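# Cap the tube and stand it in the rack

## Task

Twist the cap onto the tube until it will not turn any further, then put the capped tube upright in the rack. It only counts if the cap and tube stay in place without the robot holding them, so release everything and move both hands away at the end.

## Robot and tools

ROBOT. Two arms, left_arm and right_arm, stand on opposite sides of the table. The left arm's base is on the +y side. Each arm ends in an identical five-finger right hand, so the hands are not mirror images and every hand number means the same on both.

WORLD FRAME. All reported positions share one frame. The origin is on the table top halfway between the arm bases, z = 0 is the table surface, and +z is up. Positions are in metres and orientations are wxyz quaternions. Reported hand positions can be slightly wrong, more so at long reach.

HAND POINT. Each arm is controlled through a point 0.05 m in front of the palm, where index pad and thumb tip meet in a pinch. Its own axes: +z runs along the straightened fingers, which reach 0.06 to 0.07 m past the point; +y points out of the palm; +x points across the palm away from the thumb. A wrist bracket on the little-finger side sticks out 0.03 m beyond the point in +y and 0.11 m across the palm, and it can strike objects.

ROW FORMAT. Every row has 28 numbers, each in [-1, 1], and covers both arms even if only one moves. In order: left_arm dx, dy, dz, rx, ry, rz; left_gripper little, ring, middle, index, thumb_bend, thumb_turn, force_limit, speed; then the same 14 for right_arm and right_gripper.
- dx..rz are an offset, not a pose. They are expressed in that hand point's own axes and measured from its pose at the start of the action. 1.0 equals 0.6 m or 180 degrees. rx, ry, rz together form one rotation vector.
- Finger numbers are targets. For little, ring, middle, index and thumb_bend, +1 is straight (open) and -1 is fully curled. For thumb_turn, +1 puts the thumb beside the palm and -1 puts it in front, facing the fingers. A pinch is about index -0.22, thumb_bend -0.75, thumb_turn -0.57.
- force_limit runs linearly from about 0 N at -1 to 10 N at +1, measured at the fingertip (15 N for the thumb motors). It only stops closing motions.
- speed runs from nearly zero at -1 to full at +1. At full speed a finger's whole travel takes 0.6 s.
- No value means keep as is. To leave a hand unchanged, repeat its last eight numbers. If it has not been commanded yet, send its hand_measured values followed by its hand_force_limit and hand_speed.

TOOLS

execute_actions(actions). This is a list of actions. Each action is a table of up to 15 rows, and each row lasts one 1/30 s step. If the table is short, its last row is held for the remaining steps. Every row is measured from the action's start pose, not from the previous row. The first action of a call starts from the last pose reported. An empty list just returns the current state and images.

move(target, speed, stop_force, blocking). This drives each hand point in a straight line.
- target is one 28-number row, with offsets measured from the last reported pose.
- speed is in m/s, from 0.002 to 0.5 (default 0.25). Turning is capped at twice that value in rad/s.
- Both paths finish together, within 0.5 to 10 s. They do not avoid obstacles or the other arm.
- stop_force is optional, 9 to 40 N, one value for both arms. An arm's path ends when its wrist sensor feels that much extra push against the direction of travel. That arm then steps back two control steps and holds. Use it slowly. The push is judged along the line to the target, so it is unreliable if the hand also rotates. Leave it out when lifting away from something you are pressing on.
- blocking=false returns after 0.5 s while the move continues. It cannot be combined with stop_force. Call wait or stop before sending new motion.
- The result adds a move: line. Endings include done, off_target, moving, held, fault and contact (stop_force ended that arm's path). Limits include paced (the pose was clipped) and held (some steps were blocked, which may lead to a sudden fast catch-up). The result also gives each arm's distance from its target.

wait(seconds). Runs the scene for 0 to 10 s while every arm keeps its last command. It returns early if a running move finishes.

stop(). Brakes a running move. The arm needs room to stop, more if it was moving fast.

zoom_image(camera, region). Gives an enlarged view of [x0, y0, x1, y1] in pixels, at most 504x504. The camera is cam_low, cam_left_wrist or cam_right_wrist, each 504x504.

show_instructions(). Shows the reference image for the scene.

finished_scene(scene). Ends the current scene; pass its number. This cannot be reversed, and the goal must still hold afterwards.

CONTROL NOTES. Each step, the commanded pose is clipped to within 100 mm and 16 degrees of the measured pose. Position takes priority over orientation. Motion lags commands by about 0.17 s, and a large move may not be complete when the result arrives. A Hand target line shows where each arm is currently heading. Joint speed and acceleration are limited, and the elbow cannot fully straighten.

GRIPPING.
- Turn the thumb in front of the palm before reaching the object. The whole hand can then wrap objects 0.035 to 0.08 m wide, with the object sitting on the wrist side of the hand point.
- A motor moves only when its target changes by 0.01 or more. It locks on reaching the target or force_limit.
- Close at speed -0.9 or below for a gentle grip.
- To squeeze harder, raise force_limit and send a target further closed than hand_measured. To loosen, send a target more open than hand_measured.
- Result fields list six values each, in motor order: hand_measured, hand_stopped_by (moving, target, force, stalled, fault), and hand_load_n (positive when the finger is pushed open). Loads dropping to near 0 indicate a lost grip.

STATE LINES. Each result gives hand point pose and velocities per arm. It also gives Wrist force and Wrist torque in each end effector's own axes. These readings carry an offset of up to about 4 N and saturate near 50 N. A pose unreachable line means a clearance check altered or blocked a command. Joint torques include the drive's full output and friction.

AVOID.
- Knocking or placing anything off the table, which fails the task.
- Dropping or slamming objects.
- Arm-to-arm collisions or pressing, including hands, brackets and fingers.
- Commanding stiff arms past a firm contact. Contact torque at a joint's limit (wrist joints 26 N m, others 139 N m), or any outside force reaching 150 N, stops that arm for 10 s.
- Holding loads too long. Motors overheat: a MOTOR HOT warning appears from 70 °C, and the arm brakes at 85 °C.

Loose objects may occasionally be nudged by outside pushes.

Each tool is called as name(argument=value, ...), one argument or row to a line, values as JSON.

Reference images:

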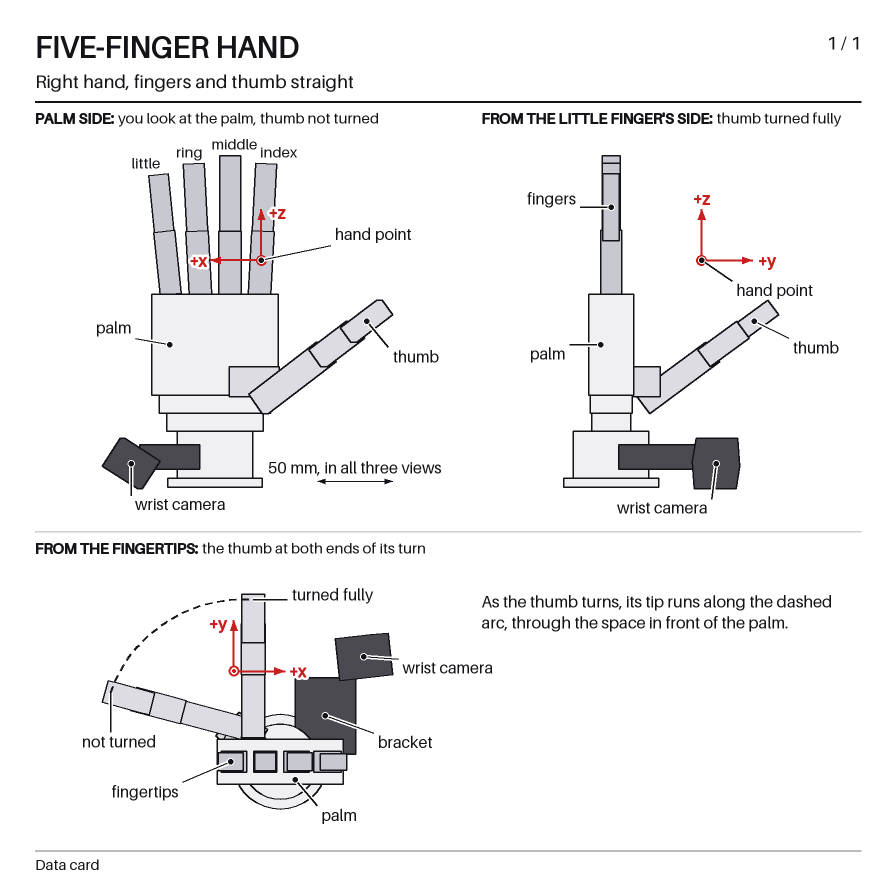

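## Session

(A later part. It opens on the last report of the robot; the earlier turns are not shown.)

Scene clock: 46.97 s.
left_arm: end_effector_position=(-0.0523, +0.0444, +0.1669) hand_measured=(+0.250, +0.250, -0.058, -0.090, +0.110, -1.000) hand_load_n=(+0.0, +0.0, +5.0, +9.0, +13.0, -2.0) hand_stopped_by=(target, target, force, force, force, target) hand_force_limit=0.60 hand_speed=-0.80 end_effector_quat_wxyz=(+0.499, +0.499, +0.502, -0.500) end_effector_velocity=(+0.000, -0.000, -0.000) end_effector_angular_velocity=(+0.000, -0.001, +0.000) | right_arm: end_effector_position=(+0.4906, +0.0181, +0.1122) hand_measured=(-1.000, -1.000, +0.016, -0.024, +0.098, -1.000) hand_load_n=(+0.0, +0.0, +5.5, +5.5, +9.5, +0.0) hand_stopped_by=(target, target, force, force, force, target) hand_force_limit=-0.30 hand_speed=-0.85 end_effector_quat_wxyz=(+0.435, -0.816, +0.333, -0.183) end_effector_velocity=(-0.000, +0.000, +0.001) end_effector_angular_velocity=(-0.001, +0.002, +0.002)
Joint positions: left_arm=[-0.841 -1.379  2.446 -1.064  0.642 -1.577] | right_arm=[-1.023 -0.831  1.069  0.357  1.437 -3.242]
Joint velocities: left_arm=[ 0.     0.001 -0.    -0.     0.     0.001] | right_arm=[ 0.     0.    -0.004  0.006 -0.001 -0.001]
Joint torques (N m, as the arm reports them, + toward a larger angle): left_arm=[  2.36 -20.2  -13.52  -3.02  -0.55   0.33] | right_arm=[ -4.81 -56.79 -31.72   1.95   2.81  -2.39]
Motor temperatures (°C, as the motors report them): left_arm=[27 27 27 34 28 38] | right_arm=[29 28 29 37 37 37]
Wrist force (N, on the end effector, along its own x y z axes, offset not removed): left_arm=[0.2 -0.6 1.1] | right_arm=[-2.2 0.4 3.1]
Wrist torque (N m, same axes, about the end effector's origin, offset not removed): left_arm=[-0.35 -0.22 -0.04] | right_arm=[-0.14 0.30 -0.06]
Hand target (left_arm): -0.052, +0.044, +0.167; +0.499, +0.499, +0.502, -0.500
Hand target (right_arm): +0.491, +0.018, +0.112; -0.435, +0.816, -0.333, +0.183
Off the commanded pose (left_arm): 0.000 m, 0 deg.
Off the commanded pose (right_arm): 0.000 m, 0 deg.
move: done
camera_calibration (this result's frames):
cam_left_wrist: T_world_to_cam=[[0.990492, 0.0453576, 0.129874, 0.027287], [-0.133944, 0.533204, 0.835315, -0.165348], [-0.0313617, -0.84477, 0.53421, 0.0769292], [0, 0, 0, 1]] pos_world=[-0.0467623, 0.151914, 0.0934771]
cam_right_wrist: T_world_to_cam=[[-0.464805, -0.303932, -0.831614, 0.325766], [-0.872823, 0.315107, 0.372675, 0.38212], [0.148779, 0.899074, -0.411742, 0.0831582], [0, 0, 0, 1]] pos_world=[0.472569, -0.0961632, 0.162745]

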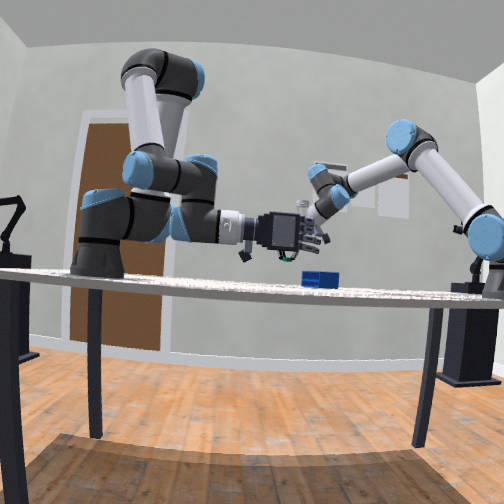

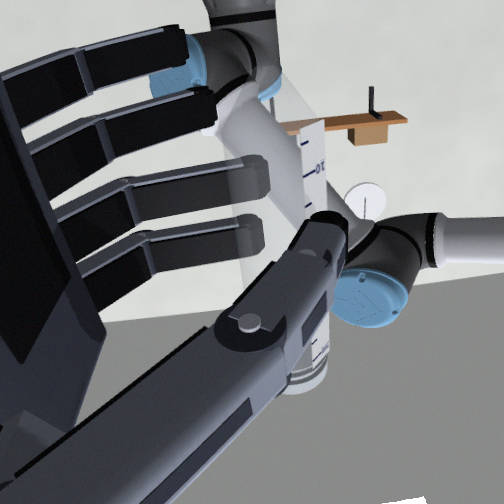

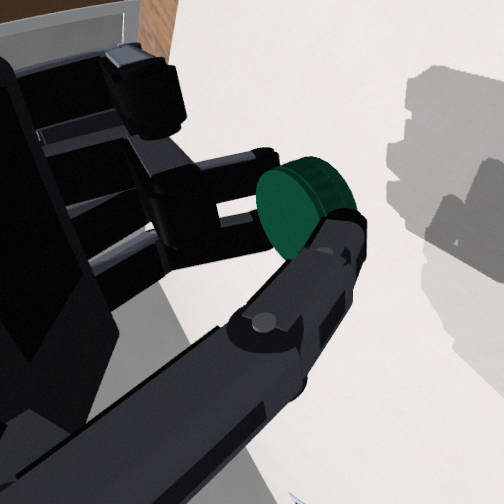

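move(
  target=[0,0,0,0,0,0,0.25,0.25,-0.3,-0.3,0.0,-1,0.6,-0.8, -0.668,0.083,-0.672,0.002,-0.208,-0.1385,-1,-1,-0.35,-0.3,0.0,-1,-0.3,-0.85],
)

zoom_image(
  camera="cam_low",
  region=[270, 160, 340, 230],
)

Scene clock: 50.17 s.
left_arm: end_effector_position=(-0.0523, +0.0444, +0.1669) hand_measured=(+0.250, +0.250, -0.058, -0.090, +0.110, -1.000) hand_load_n=(+0.0, +0.0, +5.0, +9.0, +13.0, -2.0) hand_stopped_by=(target, target, force, force, force, target) hand_force_limit=0.60 hand_speed=-0.80 end_effector_quat_wxyz=(+0.499, +0.499, +0.502, -0.500) end_effector_velocity=(-0.000, +0.000, +0.001) end_effector_angular_velocity=(-0.001, +0.001, -0.000) | right_arm: end_effector_position=(-0.0504, +0.0434, +0.2918) hand_measured=(-1.000, -1.000, +0.016, -0.024, +0.098, -1.000) hand_load_n=(+0.0, +0.0, +5.5, +5.5, +9.5, +0.0) hand_stopped_by=(target, target, force, force, force, target) hand_force_limit=-0.30 hand_speed=-0.85 end_effector_quat_wxyz=(-0.472, +0.882, +0.004, +0.002) end_effector_velocity=(-0.002, +0.000, +0.000) end_effector_angular_velocity=(-0.002, +0.001, +0.003)
Joint positions: left_arm=[-0.841 -1.379  2.446 -1.064  0.642 -1.577] | right_arm=[-0.392 -1.317  1.346  0.582  1.31  -3.329]
Joint velocities: left_arm=[-0.    -0.002  0.     0.     0.     0.001] | right_arm=[ 0.003  0.002 -0.004  0.004  0.001  0.001]
Joint torques (N m, as the arm reports them, + toward a larger angle): left_arm=[  2.23 -21.05 -14.28  -2.98  -0.53   0.34] | right_arm=[  8.21 -20.28 -32.15   2.1    2.68   2.24]
Motor temperatures (°C, as the motors report them): left_arm=[27 27 27 34 28 38] | right_arm=[29 28 29 37 37 37]
Wrist force (N, on the end effector, along its own x y z axes, offset not removed): left_arm=[0.9 -0.4 2.0] | right_arm=[-0.4 0.7 -3.3]
Wrist torque (N m, same axes, about the end effector's origin, offset not removed): left_arm=[-0.39 -0.35 0.02] | right_arm=[0.33 0.19 0.05]
Hand target (left_arm): -0.052, +0.044, +0.167; +0.499, +0.499, +0.502, -0.500
Hand target (right_arm): -0.051, +0.043, +0.292; -0.472, +0.882, +0.004, +0.002
Off the commanded pose (left_arm): 0.000 m, 0 deg.
Off the commanded pose (right_arm): 0.001 m, 0 deg.
move: done
camera_calibration (this result's frames):
cam_left_wrist: T_world_to_cam=[[0.990492, 0.0453577, 0.129875, 0.027287], [-0.133945, 0.533204, 0.835315, -0.165348], [-0.0313618, -0.84477, 0.53421, 0.0769292], [0, 0, 0, 1]] pos_world=[-0.0467623, 0.151914, 0.0934771]
cam_right_wrist: T_world_to_cam=[[-0.115342, -0.542947, -0.831808, 0.259404], [-0.839654, -0.394129, 0.373689, -0.132871], [-0.530733, 0.741533, -0.410428, 0.186977], [0, 0, 0, 1]] pos_world=[0.0175892, -0.0501755, 0.342168]

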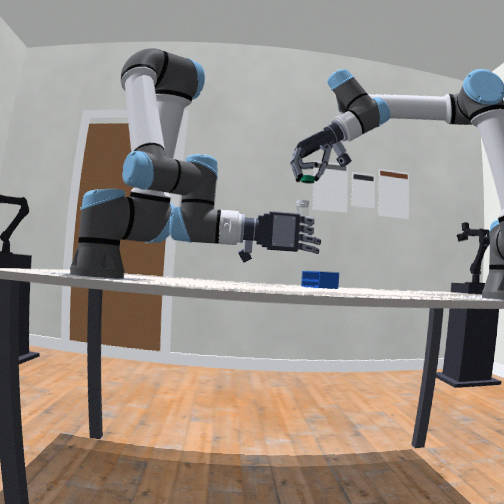

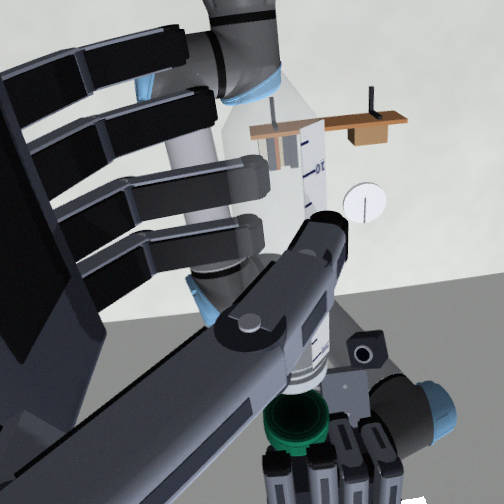

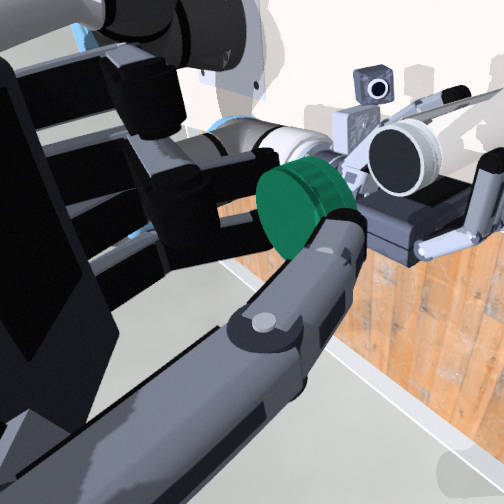

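Region (270, 160, 340, 230) of cam_low's 504x504 image, scaled by 7.200, with more detail than that image has.

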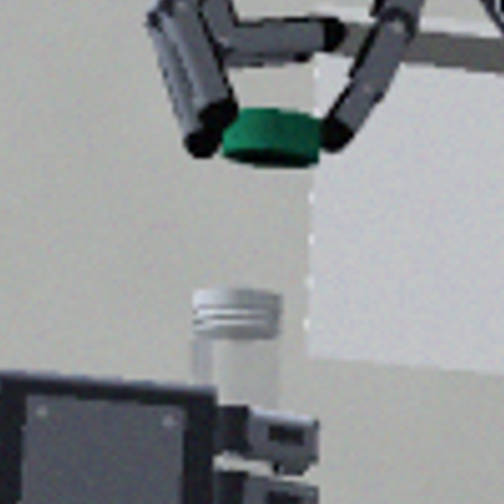

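move(
  target=[0,-0.007,0.013,0,0,0,0.25,0.25,-0.3,-0.3,0.0,-1,0.6,-0.8, 0,0.0527,0.035,0,0,0,-1,-1,-0.35,-0.3,0.0,-1,-0.3,-0.85],
  speed=0.08,
)

zoom_image(
  camera="cam_low",
  region=[280, 175, 330, 225],
)

zoom_image(
  camera="cam_left_wrist",
  region=[230, 310, 370, 450],
)

Scene clock: 52.50 s.
left_arm: end_effector_position=(-0.0565, +0.0366, +0.1669) hand_measured=(+0.250, +0.250, -0.058, -0.090, +0.110, -1.000) hand_load_n=(+0.0, +0.0, +5.0, +9.0, +13.0, -2.0) hand_stopped_by=(target, target, force, force, force, target) hand_force_limit=0.60 hand_speed=-0.80 end_effector_quat_wxyz=(+0.499, +0.499, +0.502, -0.500) end_effector_velocity=(-0.000, -0.000, +0.000) end_effector_angular_velocity=(-0.000, +0.001, -0.000) | right_arm: end_effector_position=(-0.0502, +0.0433, +0.2541) hand_measured=(-1.000, -1.000, +0.016, -0.024, +0.098, -1.000) hand_load_n=(+0.0, +0.0, +5.5, +5.5, +9.5, +0.0) hand_stopped_by=(target, target, force, force, force, target) hand_force_limit=-0.30 hand_speed=-0.85 end_effector_quat_wxyz=(-0.472, +0.882, +0.004, +0.002) end_effector_velocity=(-0.000, +0.000, -0.002) end_effector_angular_velocity=(+0.002, +0.001, -0.000)
Joint positions: left_arm=[-0.827 -1.362  2.421 -1.057  0.655 -1.577] | right_arm=[-0.392 -1.31   1.434  0.488  1.31  -3.33 ]
Joint velocities: left_arm=[ 0.001  0.    -0.001  0.     0.001 -0.001] | right_arm=[ 0.     0.     0.005 -0.008 -0.     0.001]
Joint torques (N m, as the arm reports them, + toward a larger angle): left_arm=[ 10.41  -9.42 -20.84   1.14   1.8    2.55] | right_arm=[ -8.83 -21.34  -9.03  -1.53  -2.88   2.29]
Motor temperatures (°C, as the motors report them): left_arm=[27 27 27 34 28 38] | right_arm=[29 28 29 37 37 37]
Wrist force (N, on the end effector, along its own x y z axes, offset not removed): left_arm=[0.5 -0.6 1.5] | right_arm=[-1.6 -3.7 -0.5]
Wrist torque (N m, same axes, about the end effector's origin, offset not removed): left_arm=[-0.41 -0.26 -0.04] | right_arm=[-0.56 0.46 -0.18]
Hand target (left_arm): -0.056, +0.037, +0.167; +0.499, +0.499, +0.502, -0.500
Hand target (right_arm): -0.050, +0.043, +0.254; -0.472, +0.882, +0.004, +0.002
Off the commanded pose (left_arm): 0.000 m, 0 deg.
Off the commanded pose (right_arm): 0.000 m, 0 deg.
move: done
camera_calibration (this result's frames):
cam_left_wrist: T_world_to_cam=[[0.990488, 0.0453643, 0.129907, 0.0317405], [-0.133974, 0.533248, 0.835283, -0.161755], [-0.0313805, -0.844742, 0.534253, 0.0702297], [0, 0, 0, 1]] pos_world=[-0.0509058, 0.144142, 0.0934678]
cam_right_wrist: T_world_to_cam=[[-0.115165, -0.543017, -0.831787, 0.227993], [-0.839666, -0.394191, 0.373596, -0.118583], [-0.530752, 0.741448, -0.410556, 0.171745], [0, 0, 0, 1]] pos_world=[0.0178405, -0.0502803, 0.304455]

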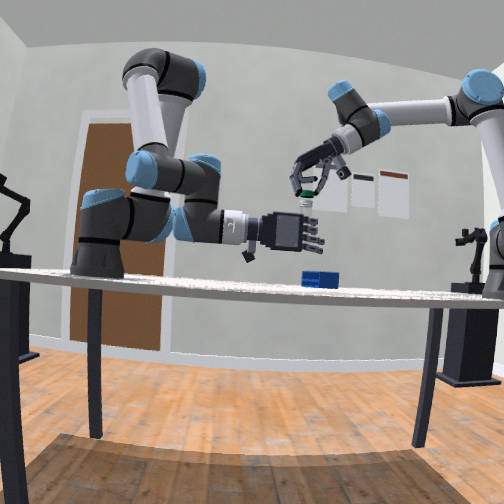

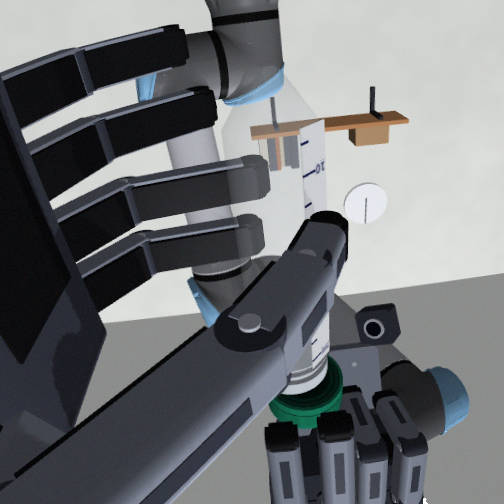

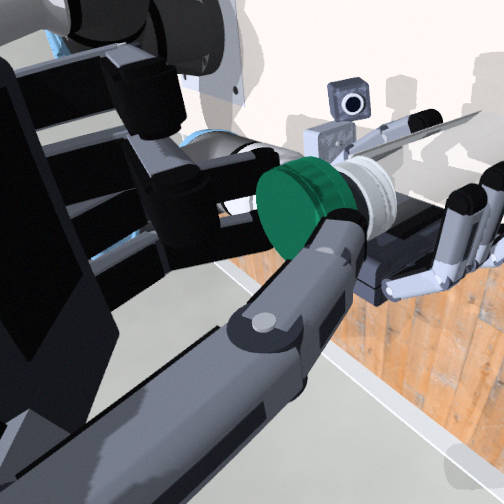

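Region (280, 175, 330, 225) of cam_low's 504x504 image, scaled by 10.080, with more detail than that image has.

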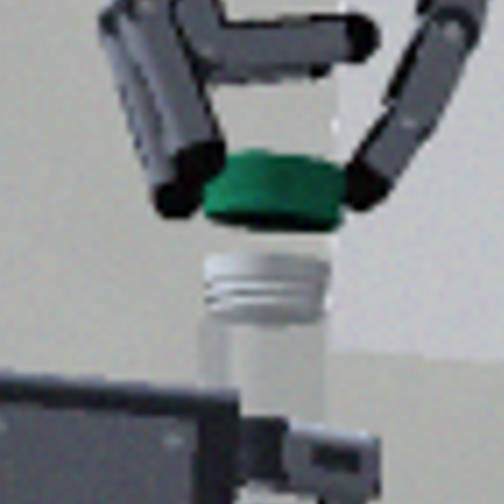

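Region (230, 310, 370, 450) of cam_left_wrist's 504x504 image, scaled by 3.600, with more detail than that image has.

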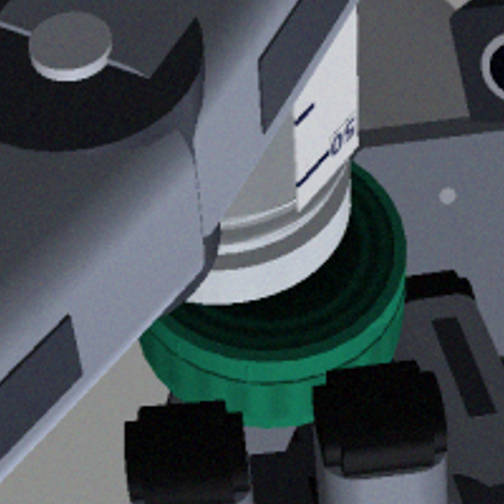

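move(
  target=[-0.012,0.006,0.0025,0,0,0,0.25,0.25,-0.3,-0.3,0.0,-1,0.6,-0.8, 0,0,0,-0.011,0,0,-1,-1,-0.35,-0.3,0.0,-1,-0.3,-0.85],
  speed=0.03,
)

zoom_image(
  camera="cam_low",
  region=[280, 175, 330, 225],
)

zoom_image(
  camera="cam_left_wrist",
  region=[230, 310, 370, 450],
)

zoom_image(
  camera="cam_right_wrist",
  region=[250, 120, 420, 290],
)

Scene clock: 53.67 s.
left_arm: end_effector_position=(-0.0529, +0.0351, +0.1739) hand_measured=(+0.250, +0.250, -0.058, -0.090, +0.110, -1.000) hand_load_n=(+0.0, +0.0, +5.0, +9.0, +13.0, -2.0) hand_stopped_by=(target, target, force, force, force, target) hand_force_limit=0.60 hand_speed=-0.80 end_effector_quat_wxyz=(+0.499, +0.499, +0.502, -0.500) end_effector_velocity=(+0.001, -0.001, +0.002) end_effector_angular_velocity=(-0.000, +0.000, +0.001) | right_arm: end_effector_position=(-0.0502, +0.0433, +0.2541) hand_measured=(-1.000, -1.000, +0.016, -0.024, +0.098, -1.000) hand_load_n=(+0.0, +0.0, +5.5, +5.5, +9.5, +0.0) hand_stopped_by=(target, target, force, force, force, target) hand_force_limit=-0.30 hand_speed=-0.85 end_effector_quat_wxyz=(-0.457, +0.889, +0.004, +0.002) end_effector_velocity=(-0.000, -0.000, +0.000) end_effector_angular_velocity=(-0.010, -0.000, +0.001)
Joint positions: left_arm=[-0.815 -1.384  2.417 -1.031  0.667 -1.576] | right_arm=[-0.388 -1.289  1.397  0.537  1.32  -3.336]
Joint velocities: left_arm=[ 0.004 -0.007 -0.002  0.008  0.003 -0.   ] | right_arm=[ 0.002  0.006 -0.012  0.015  0.003 -0.002]
Joint torques (N m, as the arm reports them, + toward a larger angle): left_arm=[  9.89 -29.27 -24.88   0.88   1.96   1.85] | right_arm=[  9.   -20.6  -32.51   1.92   2.49  -2.27]
Motor temperatures (°C, as the motors report them): left_arm=[27 27 27 34 28 38] | right_arm=[29 28 29 37 37 37]
Wrist force (N, on the end effector, along its own x y z axes, offset not removed): left_arm=[0.6 -3.1 0.9] | right_arm=[-0.5 0.5 -4.2]
Wrist torque (N m, same axes, about the end effector's origin, offset not removed): left_arm=[-0.85 -0.25 -0.11] | right_arm=[0.47 0.37 0.11]
Hand target (left_arm): -0.053, +0.035, +0.174; +0.499, +0.499, +0.502, -0.500
Hand target (right_arm): -0.050, +0.043, +0.254; -0.457, +0.890, +0.004, +0.002
Off the commanded pose (left_arm): 0.000 m, 0 deg.
Off the commanded pose (right_arm): 0.000 m, 0 deg.
move: done
camera_calibration (this result's frames):
cam_left_wrist: T_world_to_cam=[[0.990472, 0.0453934, 0.130019, 0.0273946], [-0.134081, 0.533329, 0.835214, -0.166362], [-0.0314297, -0.844689, 0.534334, 0.0653262], [0, 0, 0, 1]] pos_world=[-0.0473865, 0.142663, 0.10048]
cam_right_wrist: T_world_to_cam=[[-0.115191, -0.570544, -0.813149, 0.224426], [-0.839809, -0.381257, 0.386476, -0.122419], [-0.53052, 0.727408, -0.435231, 0.178628], [0, 0, 0, 1]] pos_world=[0.0178094, -0.0485635, 0.307548]

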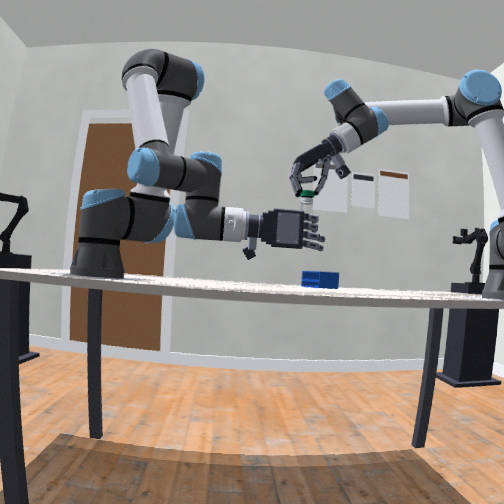

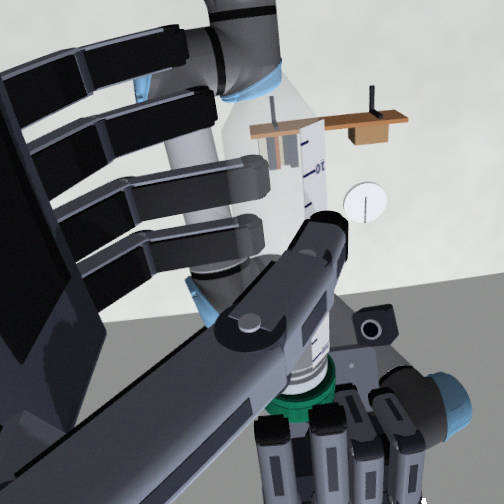

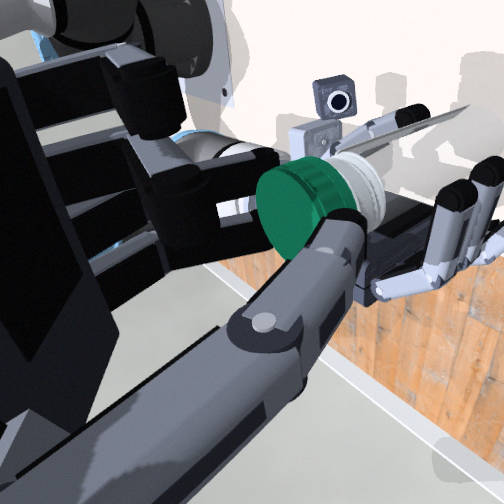

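Region (280, 175, 330, 225) of cam_low's 504x504 image, scaled by 10.080, with more detail than that image has.

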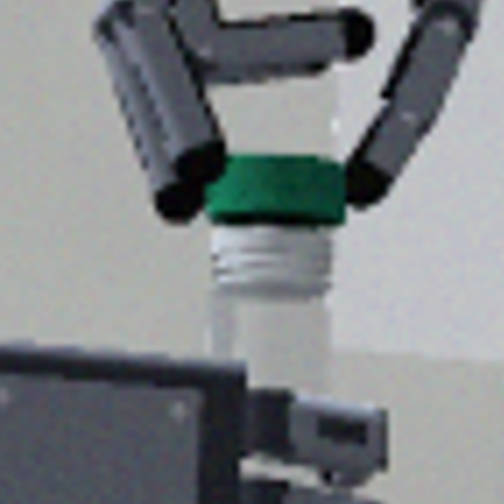

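Region (230, 310, 370, 450) of cam_left_wrist's 504x504 image, scaled by 3.600, with more detail than that image has.

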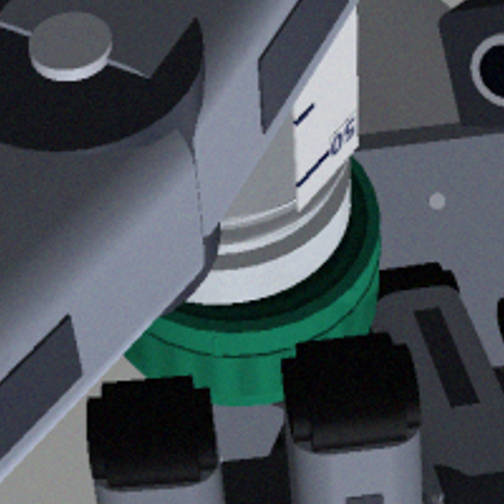

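Region (250, 120, 420, 290) of cam_right_wrist's 504x504 image, scaled by 2.965, with more detail than that image has.

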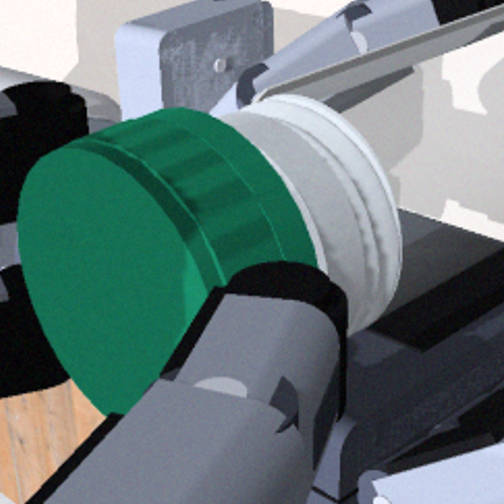

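move(
  target=[-0.009,0.001,0.0013,0,0,0,0.25,0.25,-0.3,-0.3,0.0,-1,0.6,-0.8, 0,0,0,0,0,0,-1,-1,-0.35,-0.3,0.0,-1,-0.3,-0.85],
  speed=0.005,
  stop_force=9,
)

zoom_image(
  camera="cam_low",
  region=[280, 175, 330, 225],
)

zoom_image(
  camera="cam_left_wrist",
  region=[230, 310, 370, 450],
)

Scene clock: 55.23 s.
left_arm: end_effector_position=(-0.0523, +0.0344, +0.1792) hand_measured=(+0.250, +0.250, -0.058, -0.090, +0.110, -1.000) hand_load_n=(+0.0, +0.0, +5.0, +9.0, +13.0, -2.0) hand_stopped_by=(target, target, force, force, force, target) hand_force_limit=0.60 hand_speed=-0.80 end_effector_quat_wxyz=(+0.499, +0.499, +0.502, -0.500) end_effector_velocity=(+0.000, -0.000, +0.001) end_effector_angular_velocity=(-0.000, +0.001, -0.000) | right_arm: end_effector_position=(-0.0502, +0.0433, +0.2541) hand_measured=(-1.000, -1.000, +0.016, -0.024, +0.098, -1.000) hand_load_n=(+0.0, +0.0, +5.5, +5.5, +9.5, +0.0) hand_stopped_by=(target, target, force, force, force, target) hand_force_limit=-0.30 hand_speed=-0.85 end_effector_quat_wxyz=(-0.457, +0.889, +0.004, +0.002) end_effector_velocity=(-0.000, +0.000, +0.000) end_effector_angular_velocity=(+0.001, -0.000, +0.000)
Joint positions: left_arm=[-0.812 -1.399  2.412 -1.01   0.671 -1.576] | right_arm=[-0.388 -1.289  1.397  0.537  1.32  -3.336]
Joint velocities: left_arm=[ 0.001 -0.004 -0.001  0.005  0.001 -0.   ] | right_arm=[-0.    -0.001  0.    -0.    -0.    -0.   ]
Joint torques (N m, as the arm reports them, + toward a larger angle): left_arm=[ 10.43 -29.98 -25.34   1.16   1.7    2.72] | right_arm=[ -9.22 -40.3   -8.5   -1.36  -2.74   2.37]
Motor temperatures (°C, as the motors report them): left_arm=[27 27 27 34 28 38] | right_arm=[29 28 29 37 37 37]
Wrist force (N, on the end effector, along its own x y z axes, offset not removed): left_arm=[1.9 -0.9 2.6] | right_arm=[1.0 -2.4 -3.4]
Wrist torque (N m, same axes, about the end effector's origin, offset not removed): left_arm=[-0.54 -0.56 -0.05] | right_arm=[0.06 0.40 0.19]
Hand target (left_arm): -0.052, +0.034, +0.179; +0.499, +0.499, +0.502, -0.500
Hand target (right_arm): -0.050, +0.043, +0.254; -0.457, +0.889, +0.004, +0.002
Off the commanded pose (left_arm): 0.000 m, 0 deg.
Off the commanded pose (right_arm): 0.000 m, 0 deg.
move: done
camera_calibration (this result's frames):
cam_left_wrist: T_world_to_cam=[[0.990471, 0.0453977, 0.130021, 0.0261499], [-0.134084, 0.533353, 0.835198, -0.170287], [-0.0314312, -0.844673, 0.534358, 0.0618566], [0, 0, 0, 1]] pos_world=[-0.0467893, 0.141884, 0.105769]
cam_right_wrist: T_world_to_cam=[[-0.115189, -0.570556, -0.81314, 0.224429], [-0.839809, -0.381253, 0.38648, -0.122421], [-0.53052, 0.727401, -0.435242, 0.178631], [0, 0, 0, 1]] pos_world=[0.0178093, -0.0485607, 0.307553]

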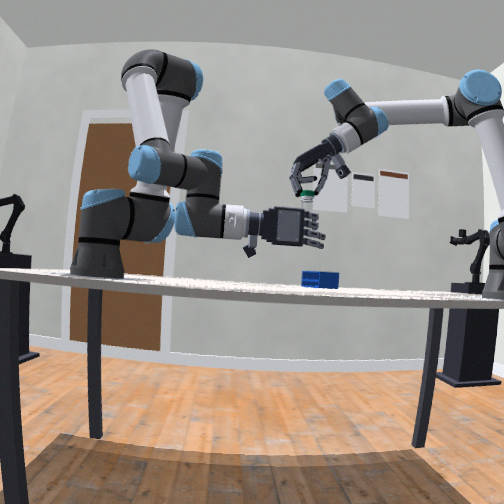

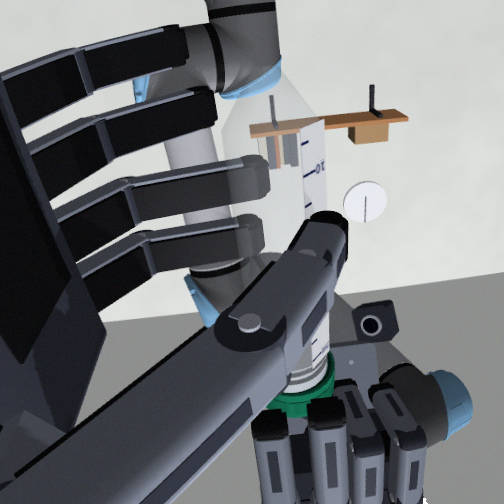

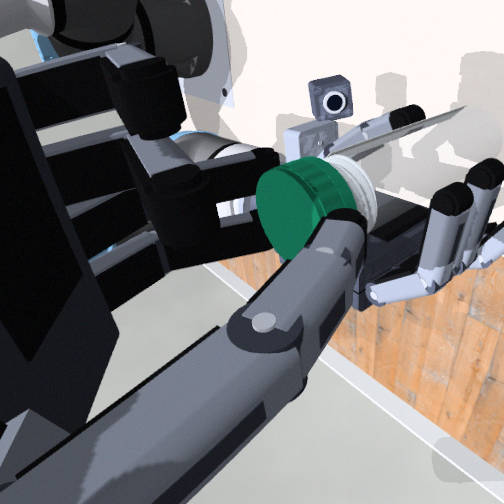

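Region (280, 175, 330, 225) of cam_low's 504x504 image, scaled by 10.080, with more detail than that image has.

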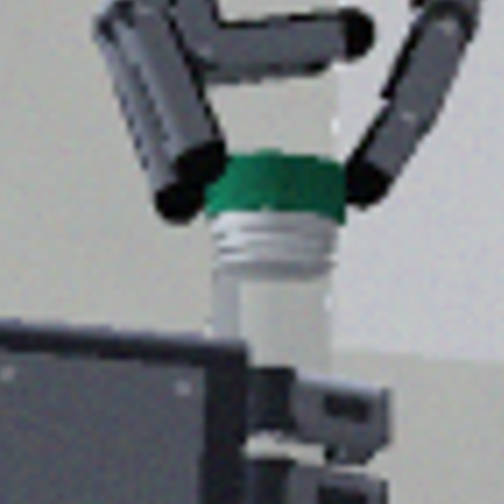

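Region (230, 310, 370, 450) of cam_left_wrist's 504x504 image, scaled by 3.600, with more detail than that image has.

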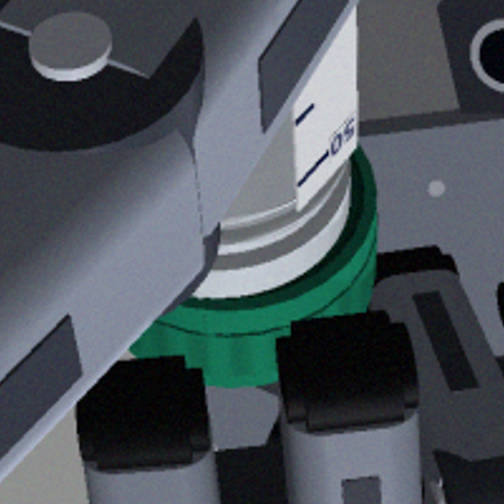

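In by ~2 mm. Continue.

move(
  target=[-0.004,0.001,0.0005,0,0,0,0.25,0.25,-0.3,-0.3,0.0,-1,0.6,-0.8, 0,0,0,0,0,0,-1,-1,-0.35,-0.3,0.0,-1,-0.3,-0.85],
  speed=0.004,
  stop_force=9,
)

zoom_image(
  camera="cam_low",
  region=[280, 175, 330, 225],
)

zoom_image(
  camera="cam_left_wrist",
  region=[230, 310, 370, 450],
)

Scene clock: 56.23 s.
left_arm: end_effector_position=(-0.0518, +0.0341, +0.1815) hand_measured=(+0.250, +0.250, -0.058, -0.090, +0.110, -1.000) hand_load_n=(+0.0, +0.0, +5.0, +9.0, +13.0, -2.0) hand_stopped_by=(target, target, force, force, force, target) hand_force_limit=0.60 hand_speed=-0.80 end_effector_quat_wxyz=(+0.499, +0.499, +0.502, -0.500) end_effector_velocity=(+0.000, -0.000, +0.001) end_effector_angular_velocity=(+0.000, -0.002, +0.000) | right_arm: end_effector_position=(-0.0502, +0.0433, +0.2541) hand_measured=(-1.000, -1.000, +0.016, -0.024, +0.098, -1.000) hand_load_n=(+0.0, +0.0, +5.5, +5.0, +9.5, +0.0) hand_stopped_by=(target, target, force, force, force, target) hand_force_limit=-0.30 hand_speed=-0.85 end_effector_quat_wxyz=(-0.457, +0.889, +0.004, +0.002) end_effector_velocity=(-0.000, +0.000, +0.000) end_effector_angular_velocity=(+0.000, +0.002, -0.001)
Joint positions: left_arm=[-0.81  -1.406  2.41  -1.002  0.673 -1.576] | right_arm=[-0.388 -1.289  1.397  0.537  1.32  -3.336]
Joint velocities: left_arm=[ 0.001 -0.002 -0.     0.003  0.001  0.002] | right_arm=[-0.     0.    -0.     0.    -0.     0.002]
Joint torques (N m, as the arm reports them, + toward a larger angle): left_arm=[ 10.62 -29.67 -24.78   0.81   1.68   2.6 ] | right_arm=[ -7.37 -37.16 -12.29   0.06  -2.21   2.13]
Motor temperatures (°C, as the motors report them): left_arm=[27 27 27 34 28 38] | right_arm=[29 28 29 37 37 37]
Wrist force (N, on the end effector, along its own x y z axes, offset not removed): left_arm=[-0.2 -1.7 1.0] | right_arm=[-2.4 -1.1 1.0]
Wrist torque (N m, same axes, about the end effector's origin, offset not removed): left_arm=[-0.54 -0.15 -0.08] | right_arm=[-0.05 0.58 -0.25]
Hand target (left_arm): -0.052, +0.034, +0.182; +0.499, +0.499, +0.502, -0.500
Hand target (right_arm): -0.050, +0.043, +0.254; -0.457, +0.889, +0.004, +0.002
Off the commanded pose (left_arm): 0.000 m, 0 deg.
Off the commanded pose (right_arm): 0.000 m, 0 deg.
move: done
camera_calibration (this result's frames):
cam_left_wrist: T_world_to_cam=[[0.990469, 0.0454038, 0.130039, 0.0252844], [-0.134101, 0.533373, 0.835183, -0.171985], [-0.0314385, -0.844661, 0.534378, 0.0603851], [0, 0, 0, 1]] pos_world=[-0.0462084, 0.141589, 0.108082]
cam_right_wrist: T_world_to_cam=[[-0.115186, -0.570526, -0.813162, 0.224439], [-0.839811, -0.381266, 0.386462, -0.122417], [-0.530518, 0.727418, -0.435218, 0.178628], [0, 0, 0, 1]] pos_world=[0.0178099, -0.0485622, 0.307557]

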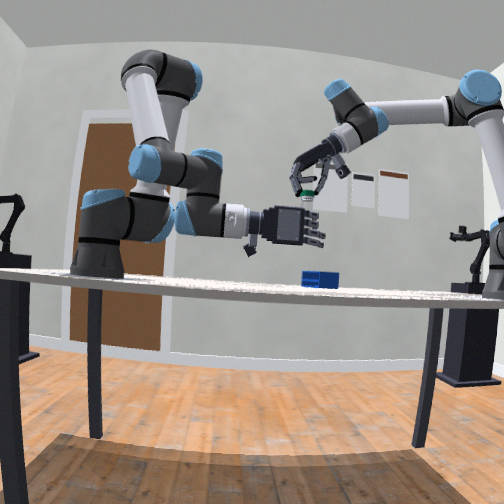

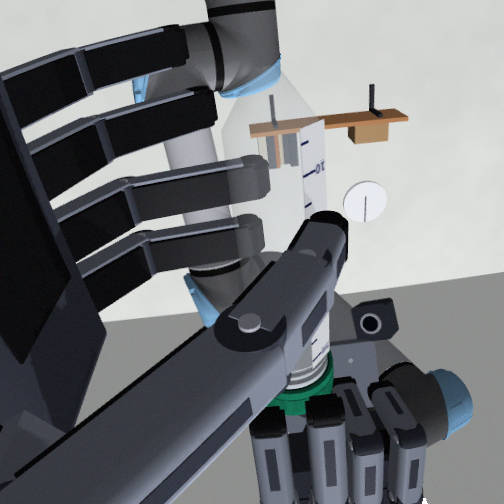

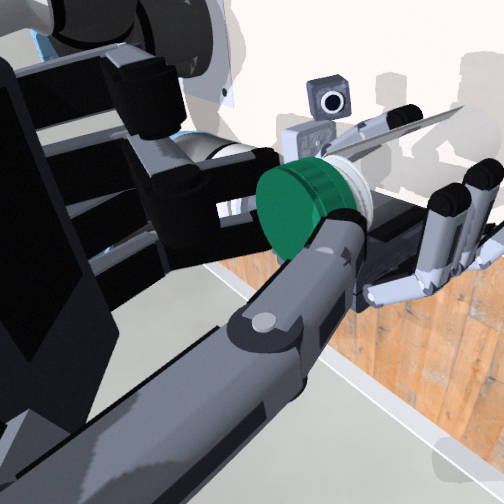

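Region (280, 175, 330, 225) of cam_low's 504x504 image, scaled by 10.080, with more detail than that image has.

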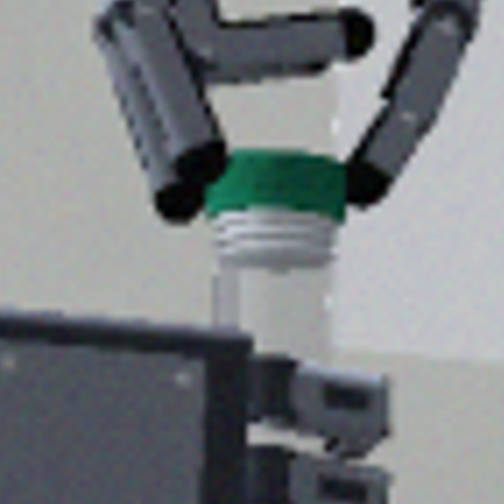

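Region (230, 310, 370, 450) of cam_left_wrist's 504x504 image, scaled by 3.600, with more detail than that image has.

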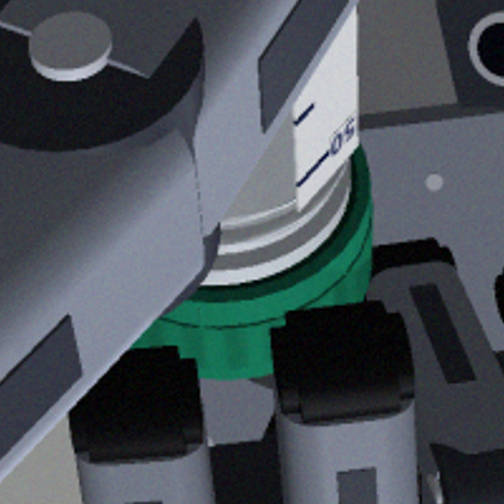

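move(
  target=[-0.0015,0,0,0,0,0,0.25,0.25,-0.3,-0.3,0.0,-1,0.6,-0.8, 0.0134,-0.0072,0.01,-0.002,0.203,0.1455,-1,-1,-0.35,-0.3,0.0,-1,-0.3,-0.85],
)

zoom_image(
  camera="cam_low",
  region=[280, 175, 330, 225],
)

zoom_image(
  camera="cam_left_wrist",
  region=[230, 310, 370, 450],
)

Scene clock: 58.70 s.
left_arm: end_effector_position=(-0.0517, +0.0341, +0.1824) hand_measured=(+0.250, +0.250, -0.058, -0.090, +0.110, -1.000) hand_load_n=(+0.0, +0.0, +5.5, +7.0, +13.0, -4.0) hand_stopped_by=(target, target, force, force, force, target) hand_force_limit=0.60 hand_speed=-0.80 end_effector_quat_wxyz=(+0.499, +0.499, +0.502, -0.500) end_effector_velocity=(+0.000, +0.000, +0.000) end_effector_angular_velocity=(-0.001, +0.000, -0.000) | right_arm: end_effector_position=(-0.0423, +0.0507, +0.2541) hand_measured=(-1.000, -1.000, +0.016, -0.024, +0.098, -1.000) hand_load_n=(+0.0, +0.0, +5.0, +4.5, +10.0, +0.0) hand_stopped_by=(target, target, force, force, force, target) hand_force_limit=-0.30 hand_speed=-0.85 end_effector_quat_wxyz=(+0.421, -0.824, +0.336, -0.176) end_effector_velocity=(-0.000, +0.000, +0.000) end_effector_angular_velocity=(-0.003, +0.001, -0.012)
Joint positions: left_arm=[-0.81  -1.409  2.409 -0.998  0.673 -1.576] | right_arm=[-0.125 -1.147  1.221  0.694  2.147 -2.665]
Joint velocities: left_arm=[ 0.    -0.001  0.     0.     0.     0.   ] | right_arm=[ 0.003  0.008 -0.011  0.014  0.01   0.013]
Joint torques (N m, as the arm reports them, + toward a larger angle): left_arm=[ -9.29 -29.59 -24.77   0.94  -1.37   2.43] | right_arm=[  8.17 -27.76 -31.23   2.31   3.52   2.34]
Motor temperatures (°C, as the motors report them): left_arm=[27 27 27 34 28 38] | right_arm=[29 28 29 37 37 37]
Wrist force (N, on the end effector, along its own x y z axes, offset not removed): left_arm=[1.3 0.1 0.5] | right_arm=[3.9 -0.6 -4.1]
Wrist torque (N m, same axes, about the end effector's origin, offset not removed): left_arm=[-0.50 -0.57 -0.10] | right_arm=[-0.16 -0.12 0.24]
Hand target (left_arm): -0.052, +0.034, +0.182; +0.499, +0.499, +0.502, -0.500
Hand target (right_arm): -0.042, +0.051, +0.254; -0.421, +0.824, -0.336, +0.176
Off the commanded pose (left_arm): 0.000 m, 0 deg.
Off the commanded pose (right_arm): 0.000 m, 0 deg.
move: done
camera_calibration (this result's frames):
cam_left_wrist: T_world_to_cam=[[0.990466, 0.0454753, 0.130038, 0.0251265], [-0.134139, 0.533364, 0.835182, -0.172729], [-0.0313772, -0.844663, 0.534379, 0.0599014], [0, 0, 0, 1]] pos_world=[-0.046177, 0.141581, 0.108983]
cam_right_wrist: T_world_to_cam=[[-0.48498, -0.323134, -0.812637, 0.201257], [-0.863722, 0.322595, 0.387192, -0.149899], [0.137038, 0.889672, -0.43555, 0.197554], [0, 0, 0, 1]] pos_world=[-0.0589374, -0.0623686, 0.307633]

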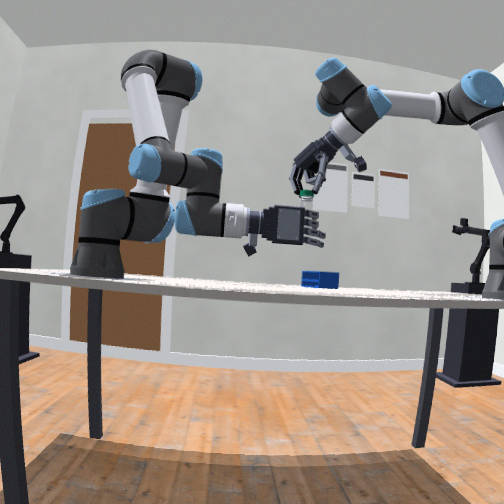

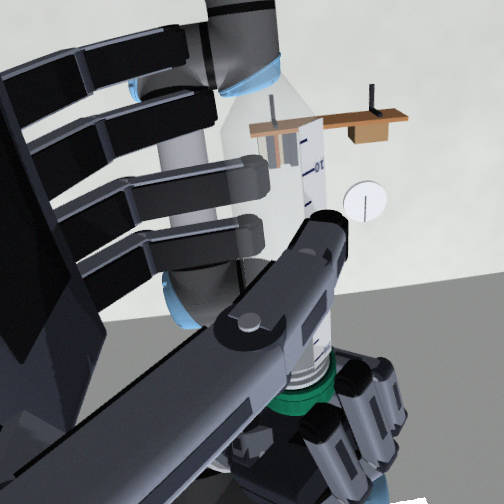

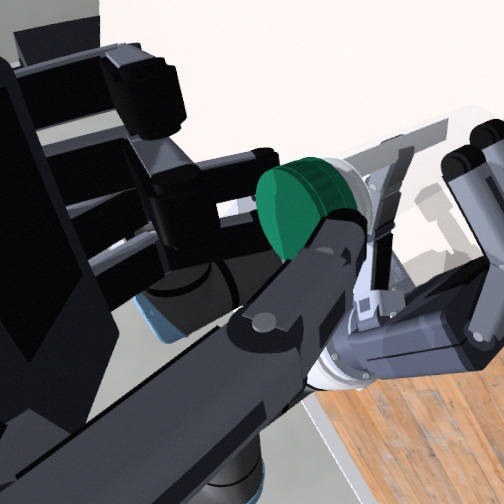

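Region (280, 175, 330, 225) of cam_low's 504x504 image, scaled by 10.080, with more detail than that image has.

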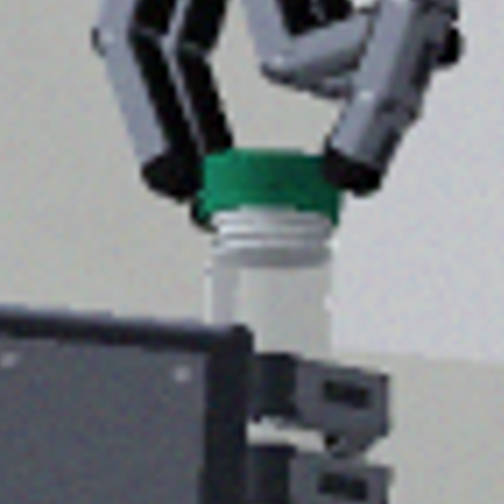

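Region (230, 310, 370, 450) of cam_left_wrist's 504x504 image, scaled by 3.600, with more detail than that image has.

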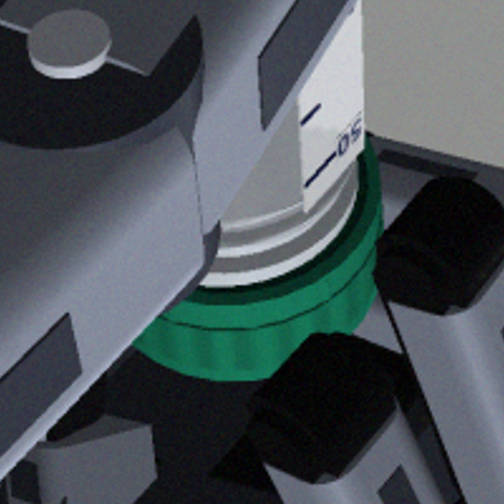

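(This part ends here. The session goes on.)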